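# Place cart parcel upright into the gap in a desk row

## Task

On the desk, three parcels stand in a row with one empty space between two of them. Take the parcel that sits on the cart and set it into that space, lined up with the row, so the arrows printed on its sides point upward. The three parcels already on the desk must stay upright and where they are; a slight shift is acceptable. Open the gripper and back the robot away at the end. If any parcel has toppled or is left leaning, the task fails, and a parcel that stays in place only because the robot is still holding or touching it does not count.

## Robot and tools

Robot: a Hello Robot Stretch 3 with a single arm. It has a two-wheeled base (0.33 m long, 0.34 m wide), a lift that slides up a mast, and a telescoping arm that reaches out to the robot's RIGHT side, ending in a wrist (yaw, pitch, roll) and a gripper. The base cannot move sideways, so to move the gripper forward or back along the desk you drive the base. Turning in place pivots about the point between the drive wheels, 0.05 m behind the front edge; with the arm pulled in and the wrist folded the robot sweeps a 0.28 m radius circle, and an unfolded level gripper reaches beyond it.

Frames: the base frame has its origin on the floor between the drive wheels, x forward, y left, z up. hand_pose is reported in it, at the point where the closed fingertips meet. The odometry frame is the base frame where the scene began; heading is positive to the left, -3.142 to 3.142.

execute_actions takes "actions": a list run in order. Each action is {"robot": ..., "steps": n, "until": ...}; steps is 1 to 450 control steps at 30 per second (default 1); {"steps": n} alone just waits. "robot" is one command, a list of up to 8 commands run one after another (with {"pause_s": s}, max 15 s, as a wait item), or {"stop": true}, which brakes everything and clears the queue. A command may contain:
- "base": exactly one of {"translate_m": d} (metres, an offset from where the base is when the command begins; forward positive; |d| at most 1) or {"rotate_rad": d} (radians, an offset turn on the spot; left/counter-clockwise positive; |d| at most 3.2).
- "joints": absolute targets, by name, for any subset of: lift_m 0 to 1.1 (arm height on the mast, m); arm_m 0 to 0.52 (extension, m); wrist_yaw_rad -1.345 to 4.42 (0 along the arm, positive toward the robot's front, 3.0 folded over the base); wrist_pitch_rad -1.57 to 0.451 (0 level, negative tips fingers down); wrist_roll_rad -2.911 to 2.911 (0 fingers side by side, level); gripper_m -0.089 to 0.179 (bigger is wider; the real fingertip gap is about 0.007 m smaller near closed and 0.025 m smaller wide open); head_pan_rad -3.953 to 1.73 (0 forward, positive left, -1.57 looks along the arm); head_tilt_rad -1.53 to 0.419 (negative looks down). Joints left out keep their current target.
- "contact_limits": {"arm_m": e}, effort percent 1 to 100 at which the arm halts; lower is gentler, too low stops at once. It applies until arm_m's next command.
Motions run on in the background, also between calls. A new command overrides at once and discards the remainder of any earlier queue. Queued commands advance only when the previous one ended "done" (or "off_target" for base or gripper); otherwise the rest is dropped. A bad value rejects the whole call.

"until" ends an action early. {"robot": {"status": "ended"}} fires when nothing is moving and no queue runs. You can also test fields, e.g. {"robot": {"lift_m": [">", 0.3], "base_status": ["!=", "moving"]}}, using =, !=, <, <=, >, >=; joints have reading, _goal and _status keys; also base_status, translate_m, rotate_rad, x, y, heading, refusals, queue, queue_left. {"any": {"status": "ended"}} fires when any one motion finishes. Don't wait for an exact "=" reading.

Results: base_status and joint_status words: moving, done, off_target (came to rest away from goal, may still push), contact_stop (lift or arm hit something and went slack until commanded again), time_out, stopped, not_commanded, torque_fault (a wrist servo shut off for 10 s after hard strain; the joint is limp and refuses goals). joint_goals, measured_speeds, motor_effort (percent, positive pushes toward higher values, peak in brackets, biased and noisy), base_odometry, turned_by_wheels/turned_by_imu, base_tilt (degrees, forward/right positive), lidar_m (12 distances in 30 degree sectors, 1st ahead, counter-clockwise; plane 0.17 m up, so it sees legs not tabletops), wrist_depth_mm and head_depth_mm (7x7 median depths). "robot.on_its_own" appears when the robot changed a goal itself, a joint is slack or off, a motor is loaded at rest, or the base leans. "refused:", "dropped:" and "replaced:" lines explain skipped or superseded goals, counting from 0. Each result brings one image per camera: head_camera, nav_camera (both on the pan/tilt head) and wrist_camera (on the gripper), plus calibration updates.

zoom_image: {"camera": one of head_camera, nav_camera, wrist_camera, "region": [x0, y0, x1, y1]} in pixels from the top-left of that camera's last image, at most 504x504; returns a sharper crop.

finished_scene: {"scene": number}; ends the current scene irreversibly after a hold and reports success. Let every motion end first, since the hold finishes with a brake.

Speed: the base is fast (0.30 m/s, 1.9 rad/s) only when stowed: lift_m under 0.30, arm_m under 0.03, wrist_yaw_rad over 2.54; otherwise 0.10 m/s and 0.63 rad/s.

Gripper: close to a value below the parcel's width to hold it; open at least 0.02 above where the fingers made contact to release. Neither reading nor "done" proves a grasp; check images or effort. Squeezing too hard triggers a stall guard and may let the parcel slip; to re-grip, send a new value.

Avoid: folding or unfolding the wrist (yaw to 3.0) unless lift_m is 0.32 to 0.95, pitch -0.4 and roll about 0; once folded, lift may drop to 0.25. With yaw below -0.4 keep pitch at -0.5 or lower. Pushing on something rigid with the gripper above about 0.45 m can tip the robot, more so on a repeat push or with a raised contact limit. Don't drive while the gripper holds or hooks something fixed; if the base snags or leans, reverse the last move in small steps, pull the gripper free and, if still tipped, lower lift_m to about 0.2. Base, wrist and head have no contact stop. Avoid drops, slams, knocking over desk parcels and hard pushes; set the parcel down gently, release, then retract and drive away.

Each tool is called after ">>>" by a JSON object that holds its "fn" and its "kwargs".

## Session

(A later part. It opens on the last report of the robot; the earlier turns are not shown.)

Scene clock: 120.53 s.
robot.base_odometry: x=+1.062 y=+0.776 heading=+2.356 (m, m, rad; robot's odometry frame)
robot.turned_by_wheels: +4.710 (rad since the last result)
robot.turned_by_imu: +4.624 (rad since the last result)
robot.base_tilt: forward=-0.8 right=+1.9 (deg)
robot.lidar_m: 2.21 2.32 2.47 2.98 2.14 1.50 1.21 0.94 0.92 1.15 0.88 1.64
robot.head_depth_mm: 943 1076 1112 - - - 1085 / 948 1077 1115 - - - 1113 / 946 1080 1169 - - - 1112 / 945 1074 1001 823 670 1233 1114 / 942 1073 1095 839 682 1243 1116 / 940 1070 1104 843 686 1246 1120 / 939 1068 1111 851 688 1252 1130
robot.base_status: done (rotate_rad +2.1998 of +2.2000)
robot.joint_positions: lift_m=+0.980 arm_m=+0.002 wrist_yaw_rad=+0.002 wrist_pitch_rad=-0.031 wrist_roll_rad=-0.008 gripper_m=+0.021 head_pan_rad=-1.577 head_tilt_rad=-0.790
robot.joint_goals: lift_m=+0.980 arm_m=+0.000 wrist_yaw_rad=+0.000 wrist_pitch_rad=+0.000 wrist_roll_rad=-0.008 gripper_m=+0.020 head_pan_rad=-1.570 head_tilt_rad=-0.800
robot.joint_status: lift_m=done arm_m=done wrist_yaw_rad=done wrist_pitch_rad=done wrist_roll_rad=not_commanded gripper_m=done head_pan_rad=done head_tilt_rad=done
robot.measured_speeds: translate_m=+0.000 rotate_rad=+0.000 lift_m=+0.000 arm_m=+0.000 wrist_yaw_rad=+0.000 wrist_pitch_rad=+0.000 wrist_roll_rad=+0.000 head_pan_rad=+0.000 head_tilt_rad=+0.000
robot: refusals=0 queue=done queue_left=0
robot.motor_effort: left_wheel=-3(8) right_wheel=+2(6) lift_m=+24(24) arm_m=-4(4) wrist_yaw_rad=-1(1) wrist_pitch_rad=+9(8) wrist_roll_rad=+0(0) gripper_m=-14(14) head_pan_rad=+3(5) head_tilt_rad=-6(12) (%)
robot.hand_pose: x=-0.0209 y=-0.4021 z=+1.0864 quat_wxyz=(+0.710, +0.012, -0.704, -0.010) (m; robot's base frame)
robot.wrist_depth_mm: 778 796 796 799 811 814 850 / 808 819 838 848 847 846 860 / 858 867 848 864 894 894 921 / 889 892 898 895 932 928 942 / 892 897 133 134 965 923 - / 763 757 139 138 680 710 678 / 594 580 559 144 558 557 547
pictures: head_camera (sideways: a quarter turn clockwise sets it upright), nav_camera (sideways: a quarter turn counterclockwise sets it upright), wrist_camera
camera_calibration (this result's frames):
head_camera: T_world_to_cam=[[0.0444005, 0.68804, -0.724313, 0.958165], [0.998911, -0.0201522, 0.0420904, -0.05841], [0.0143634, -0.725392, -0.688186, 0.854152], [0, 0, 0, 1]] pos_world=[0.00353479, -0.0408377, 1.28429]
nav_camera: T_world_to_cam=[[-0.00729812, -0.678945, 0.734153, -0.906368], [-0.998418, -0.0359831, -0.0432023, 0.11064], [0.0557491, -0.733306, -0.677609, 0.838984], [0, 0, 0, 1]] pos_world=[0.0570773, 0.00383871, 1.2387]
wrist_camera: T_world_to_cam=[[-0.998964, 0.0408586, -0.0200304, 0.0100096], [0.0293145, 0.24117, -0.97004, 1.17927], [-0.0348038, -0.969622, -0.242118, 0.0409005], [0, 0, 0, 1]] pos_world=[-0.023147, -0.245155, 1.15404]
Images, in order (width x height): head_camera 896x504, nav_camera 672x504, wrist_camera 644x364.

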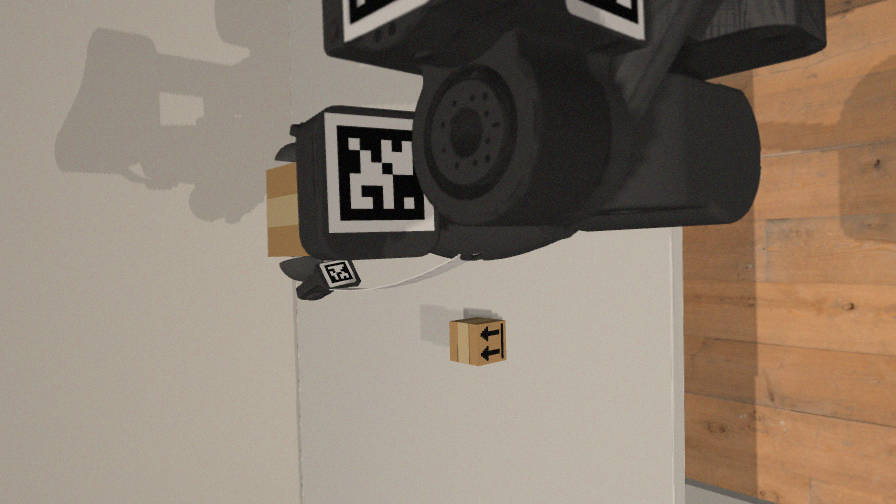

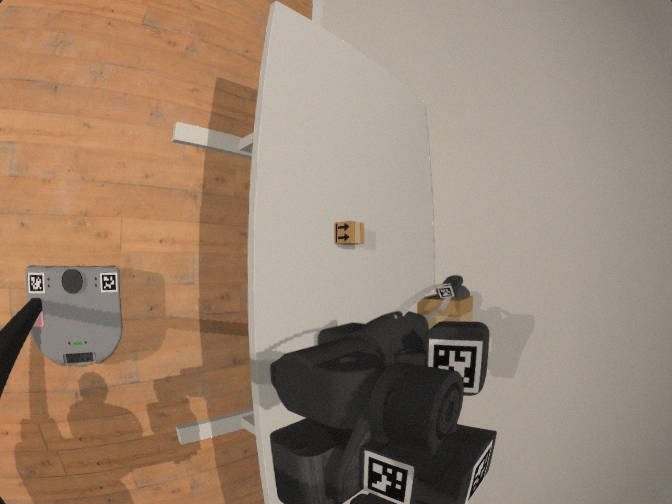

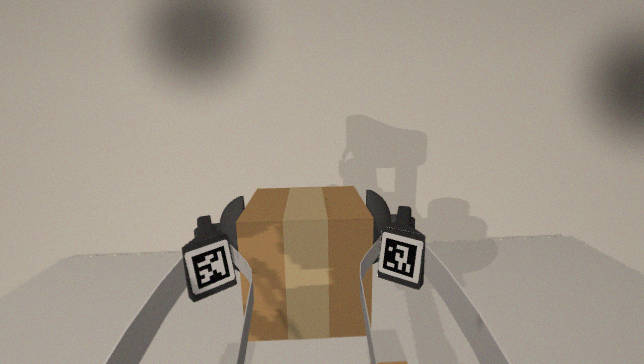

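>>> {"fn": "execute_actions", "kwargs": {"actions": [{"robot": [{"joints": {"arm_m": 0.195, "lift_m": 0.70}}], "steps": 450, "until": {"robot": {"status": "ended"}}}]}}

Scene clock: 131.20 s.
robot.base_odometry: x=+1.062 y=+0.776 heading=+2.356 (m, m, rad; robot's odometry frame)
robot.turned_by_wheels: +0.000 (rad since the last result)
robot.turned_by_imu: -0.001 (rad since the last result)
robot.base_tilt: forward=-0.7 right=+1.9 (deg)
robot.lidar_m: 2.22 2.32 2.47 2.99 2.14 1.50 1.21 0.94 0.92 1.15 0.89 1.64
robot.head_depth_mm: 946 1080 1062 819 670 1208 - / 945 1076 1070 797 - 1229 1097 / 945 1071 1075 802 - 1246 1114 / 943 1070 1081 810 670 1237 1116 / 943 1072 1096 839 680 1242 1121 / 936 1070 1103 845 683 1249 1122 / 938 1071 1108 849 689 1247 1128
robot.base_status: done (rotate_rad +2.1998 of +2.2000)
robot.joint_positions: lift_m=+0.700 arm_m=+0.195 wrist_yaw_rad=+0.001 wrist_pitch_rad=-0.030 wrist_roll_rad=-0.008 gripper_m=+0.021 head_pan_rad=-1.577 head_tilt_rad=-0.790
robot.joint_goals: lift_m=+0.700 arm_m=+0.195 wrist_yaw_rad=+0.000 wrist_pitch_rad=+0.000 wrist_roll_rad=-0.008 gripper_m=+0.020 head_pan_rad=-1.570 head_tilt_rad=-0.800
robot.joint_status: lift_m=done arm_m=done wrist_yaw_rad=done wrist_pitch_rad=done wrist_roll_rad=not_commanded gripper_m=done head_pan_rad=done head_tilt_rad=done
robot.measured_speeds: translate_m=+0.000 rotate_rad=+0.000 lift_m=+0.000 arm_m=+0.000 wrist_yaw_rad=+0.000 wrist_pitch_rad=+0.000 wrist_roll_rad=+0.000 head_pan_rad=+0.000 head_tilt_rad=+0.000
robot: refusals=0 queue=done queue_left=0
robot.motor_effort: left_wheel=-3(3) right_wheel=+3(2) lift_m=+14(24) arm_m=+2(3) wrist_yaw_rad=+0(2) wrist_pitch_rad=+9(9) wrist_roll_rad=+0(0) gripper_m=-14(14) head_pan_rad=+5(4) head_tilt_rad=-5(6) (%)
robot.hand_pose: x=-0.0212 y=-0.5951 z=+0.8073 quat_wxyz=(+0.710, +0.011, -0.704, -0.010) (m; robot's base frame)
robot.wrist_depth_mm: 614 623 628 637 649 657 668 / 633 646 655 666 673 685 676 / 662 683 677 692 702 711 724 / 630 618 590 562 539 532 507 / 379 370 134 134 344 336 332 / 181 266 139 138 240 161 174 / 156 190 197 145 193 150 164
pictures: head_camera (sideways: a quarter turn clockwise sets it upright), nav_camera (sideways: a quarter turn counterclockwise sets it upright), wrist_camera
camera_calibration (this result's frames):
head_camera: T_world_to_cam=[[0.0444018, 0.688299, -0.724067, 0.957845], [0.99891, -0.0201669, 0.0420853, -0.0584034], [0.0143651, -0.725147, -0.688444, 0.854489], [0, 0, 0, 1]] pos_world=[0.00353484, -0.0408314, 1.28427]
nav_camera: T_world_to_cam=[[-0.00729946, -0.679207, 0.73391, -0.906053], [-0.998418, -0.035968, -0.0432173, 0.110659], [0.0557508, -0.733065, -0.67787, 0.839323], [0, 0, 0, 1]] pos_world=[0.0570774, 0.00386126, 1.2387]
wrist_camera: T_world_to_cam=[[-0.998911, 0.0421231, -0.0200598, 0.012753], [0.0296238, 0.240473, -0.970204, 0.954728], [-0.0360442, -0.969741, -0.241459, -0.214443], [0, 0, 0, 1]] pos_world=[-0.023273, -0.438077, 0.874758]
Images, in order (width x height): head_camera 896x504, nav_camera 672x504, wrist_camera 644x364.

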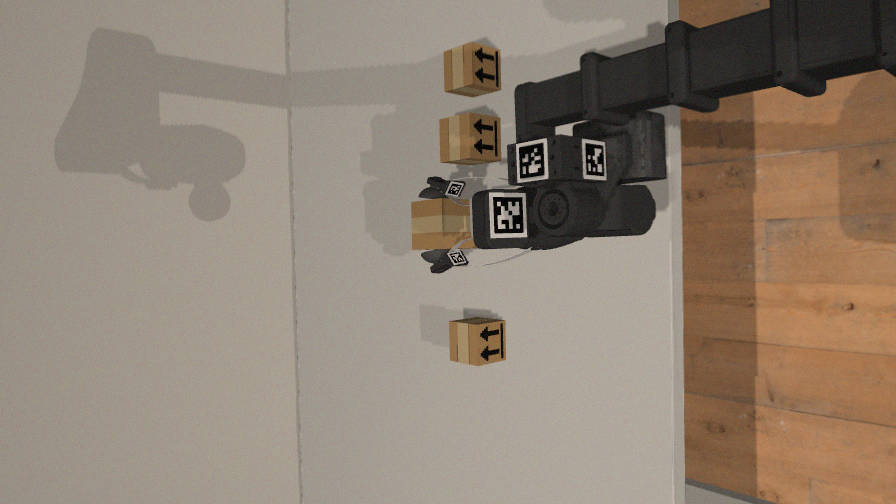

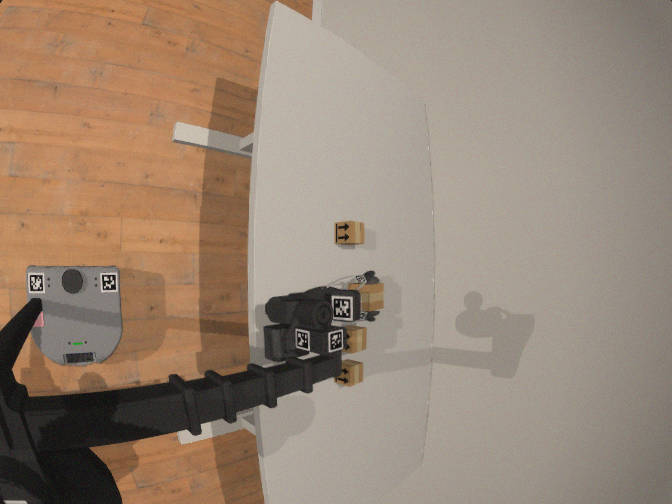

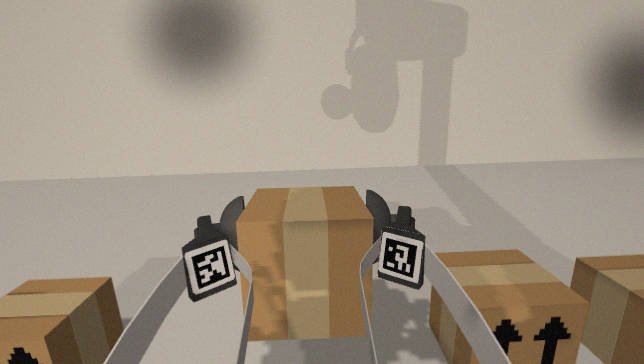

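I'll nudge the base forward 2.5 cm to centre the parcel in the gap, then lower it until it touches the desk.

>>> {"fn": "execute_actions", "kwargs": {"actions": [{"robot": [{"base": {"translate_m": 0.025}}, {"joints": {"lift_m": 0.625}}], "steps": 300, "until": {"robot": {"status": "ended"}}}]}}

Scene clock: 137.40 s.
robot.base_odometry: x=+1.045 y=+0.794 heading=+2.356 (m, m, rad; robot's odometry frame)
robot.turned_by_wheels: +0.000 (rad since the last result)
robot.turned_by_imu: +0.003 (rad since the last result)
robot.base_tilt: forward=-1.0 right=+1.5 (deg)
robot.lidar_m: 2.19 2.30 2.45 3.02 2.17 1.52 1.23 0.94 0.95 1.15 0.87 1.65
robot.head_depth_mm: 947 1082 1068 799 671 1213 - / 950 1084 1075 800 713 1231 1102 / 952 1081 1083 833 - 1265 1114 / 952 1083 1091 840 682 1244 1118 / 948 1081 1107 842 686 1244 1121 / 947 1076 1112 853 689 1252 1129 / 946 1077 1123 858 692 1249 1126
robot.base_status: done (translate_m +0.0250 of +0.0250)
robot.joint_positions: lift_m=+0.648 arm_m=+0.195 wrist_yaw_rad=+0.002 wrist_pitch_rad=+0.037 wrist_roll_rad=-0.011 gripper_m=+0.021 head_pan_rad=-1.577 head_tilt_rad=-0.792
robot.joint_goals: lift_m=+0.647 arm_m=+0.195 wrist_yaw_rad=+0.000 wrist_pitch_rad=+0.000 wrist_roll_rad=-0.011 gripper_m=+0.020 head_pan_rad=-1.570 head_tilt_rad=-0.800
robot.joint_status: lift_m=contact_stop arm_m=done wrist_yaw_rad=done wrist_pitch_rad=done wrist_roll_rad=not_commanded gripper_m=done head_pan_rad=done head_tilt_rad=done
robot.measured_speeds: translate_m=+0.000 rotate_rad=-0.002 lift_m=+0.006 arm_m=+0.003 wrist_yaw_rad=+0.030 wrist_pitch_rad=+0.312 wrist_roll_rad=+0.000 head_pan_rad=+0.000 head_tilt_rad=-0.048
robot: refusals=0 queue=dropped queue_left=0
robot.on_its_own: lift_m is slack since a contact_stop, until your next command for it (your +0.625 is given up)
robot.motor_effort: left_wheel=-7(8) right_wheel=+0(5) lift_m=+11(15) arm_m=+1(2) wrist_yaw_rad=-2(2) wrist_pitch_rad=-16(18) wrist_roll_rad=+1(1) gripper_m=-14(14) head_pan_rad=+4(3) head_tilt_rad=-5(5) (%)
robot.hand_pose: x=-0.0210 y=-0.5967 z=+0.7717 quat_wxyz=(+0.711, -0.012, -0.703, +0.013) (m; robot's base frame)
robot.wrist_depth_mm: 636 653 652 658 648 662 672 / 663 663 668 684 693 687 710 / 668 682 694 712 697 710 716 / 694 658 609 575 549 519 483 / 341 325 134 135 302 175 145 / 139 161 138 139 196 165 146 / 143 152 157 144 159 150 149
pictures: head_camera (sideways: a quarter turn clockwise sets it upright), nav_camera (sideways: a quarter turn counterclockwise sets it upright), wrist_camera
camera_calibration (this result's frames):
head_camera: T_world_to_cam=[[0.0442739, 0.689691, -0.722749, 0.956128], [0.998914, -0.0200499, 0.0420582, -0.058368], [0.0145161, -0.723826, -0.689829, 0.856289], [0, 0, 0, 1]] pos_world=[0.00354311, -0.0407982, 1.28419]
nav_camera: T_world_to_cam=[[-0.00717338, -0.680611, 0.73261, -0.904359], [-0.99841, -0.0360826, -0.0432975, 0.110763], [0.0559033, -0.731756, -0.67927, 0.841143], [0, 0, 0, 1]] pos_world=[0.0570774, 0.00399217, 1.2387]
wrist_camera: T_world_to_cam=[[-0.99899, 0.0399305, -0.0206033, 0.011437], [0.0272981, 0.175141, -0.984165, 0.892381], [-0.0356897, -0.983733, -0.176054, -0.283448], [0, 0, 0, 1]] pos_world=[-0.023051, -0.435586, 0.828583]
Images, in order (width x height): head_camera 896x504, nav_camera 672x504, wrist_camera 644x364.

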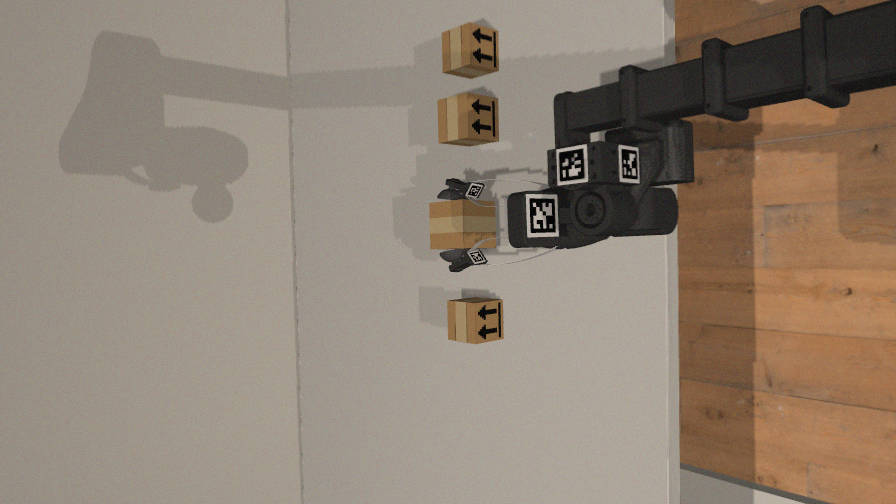

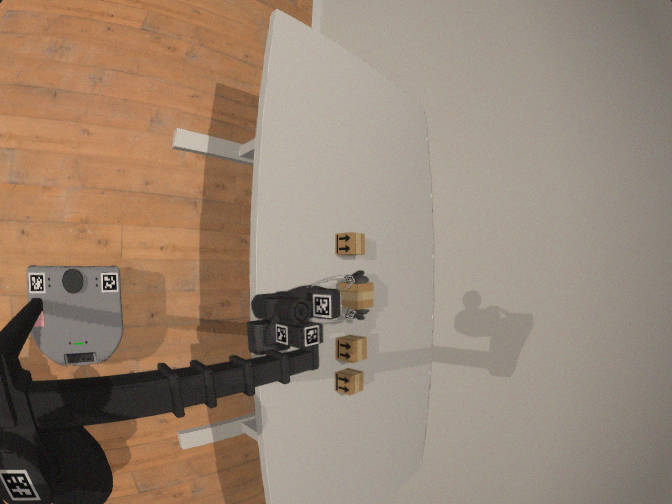

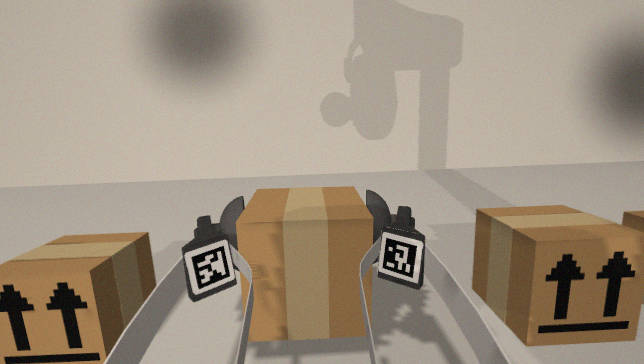

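>>> {"fn": "execute_actions", "kwargs": {"actions": [{"robot": [{"joints": {"gripper_m": 0.09}}, {"joints": {"lift_m": 0.78}}, {"joints": {"arm_m": 0.0}}], "steps": 450, "until": {"robot": {"status": "ended"}}}]}}

Scene clock: 145.83 s.
robot.base_odometry: x=+1.045 y=+0.794 heading=+2.356 (m, m, rad; robot's odometry frame)
robot.turned_by_wheels: +0.000 (rad since the last result)
robot.turned_by_imu: -0.008 (rad since the last result)
robot.base_tilt: forward=-0.8 right=+1.9 (deg)
robot.lidar_m: 2.19 2.30 2.43 2.98 2.18 1.53 1.23 0.94 0.94 1.15 0.87 1.64
robot.head_depth_mm: 950 1080 1057 792 668 940 - / 945 1081 1064 810 671 607 - / 943 1075 1073 825 675 - - / 946 1074 1084 834 677 1243 1119 / 943 1073 1089 812 679 1241 1119 / 941 1072 1100 839 685 1250 1122 / 938 1073 1106 847 686 1247 1131
robot.base_status: done (translate_m +0.0250 of +0.0250)
robot.joint_positions: lift_m=+0.780 arm_m=+0.002 wrist_yaw_rad=+0.001 wrist_pitch_rad=-0.018 wrist_roll_rad=-0.008 gripper_m=+0.090 head_pan_rad=-1.576 head_tilt_rad=-0.792
robot.joint_goals: lift_m=+0.780 arm_m=+0.000 wrist_yaw_rad=+0.000 wrist_pitch_rad=+0.000 wrist_roll_rad=-0.008 gripper_m=+0.090 head_pan_rad=-1.570 head_tilt_rad=-0.800
robot.joint_status: lift_m=done arm_m=done wrist_yaw_rad=done wrist_pitch_rad=done wrist_roll_rad=not_commanded gripper_m=done head_pan_rad=done head_tilt_rad=done
robot.measured_speeds: translate_m=+0.000 rotate_rad=+0.000 lift_m=+0.000 arm_m=+0.000 wrist_yaw_rad=+0.000 wrist_pitch_rad=+0.000 wrist_roll_rad=+0.000 head_pan_rad=+0.000 head_tilt_rad=+0.000
robot: refusals=0 queue=done queue_left=0
robot.motor_effort: left_wheel=+0(8) right_wheel=+0(1) lift_m=+24(25) arm_m=-4(5) wrist_yaw_rad=+0(1) wrist_pitch_rad=+6(7) wrist_roll_rad=-1(1) gripper_m=+1(79) head_pan_rad=+3(4) head_tilt_rad=-4(4) (%)
robot.hand_pose: x=-0.0213 y=-0.4025 z=+0.8897 quat_wxyz=(+0.710, +0.007, -0.704, -0.006) (m; robot's base frame)
robot.wrist_depth_mm: 788 798 793 813 802 814 848 / 787 810 805 859 844 881 863 / 848 846 841 884 874 904 913 / 858 908 895 896 892 829 813 / 590 588 573 559 569 537 513 / 421 415 380 359 364 364 382 / 328 323 320 314 312 306 302
pictures: head_camera (sideways: a quarter turn clockwise sets it upright), nav_camera (sideways: a quarter turn counterclockwise sets it upright), wrist_camera
camera_calibration (this result's frames):
head_camera: T_world_to_cam=[[0.0439736, 0.6898, -0.722664, 0.956018], [0.998923, -0.0196195, 0.0420564, -0.0583657], [0.0148322, -0.723734, -0.689919, 0.856405], [0, 0, 0, 1]] pos_world=[0.00356091, -0.0407971, 1.28418]
nav_camera: T_world_to_cam=[[-0.00687708, -0.680705, 0.732526, -0.90425], [-0.998395, -0.0365126, -0.0433027, 0.11077], [0.0562228, -0.731647, -0.679361, 0.84126], [0, 0, 0, 1]] pos_world=[0.0570757, 0.00402225, 1.2387]
wrist_camera: T_world_to_cam=[[-0.998885, 0.0421953, -0.0211653, 0.00723012], [0.0302858, 0.228904, -0.972978, 0.986195], [-0.0362103, -0.972534, -0.229927, -0.0191866], [0, 0, 0, 1]] pos_world=[-0.0233404, -0.244709, 0.955288]
Images, in order (width x height): head_camera 896x504, nav_camera 672x504, wrist_camera 644x364.

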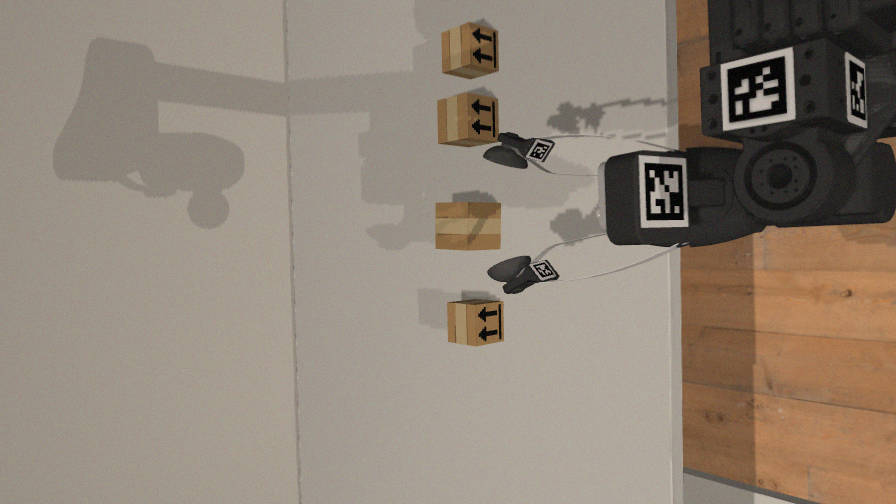

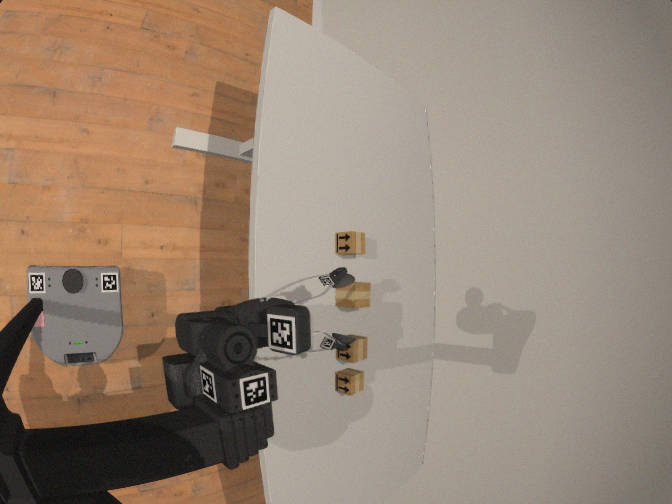

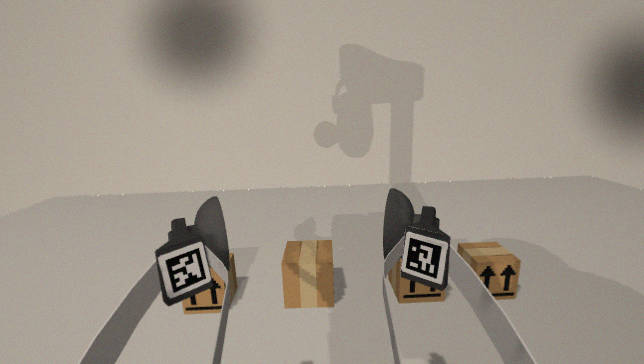

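>>> {"fn": "finished_scene", "kwargs": {"scene": 2}}

The scene is finished: the task was done.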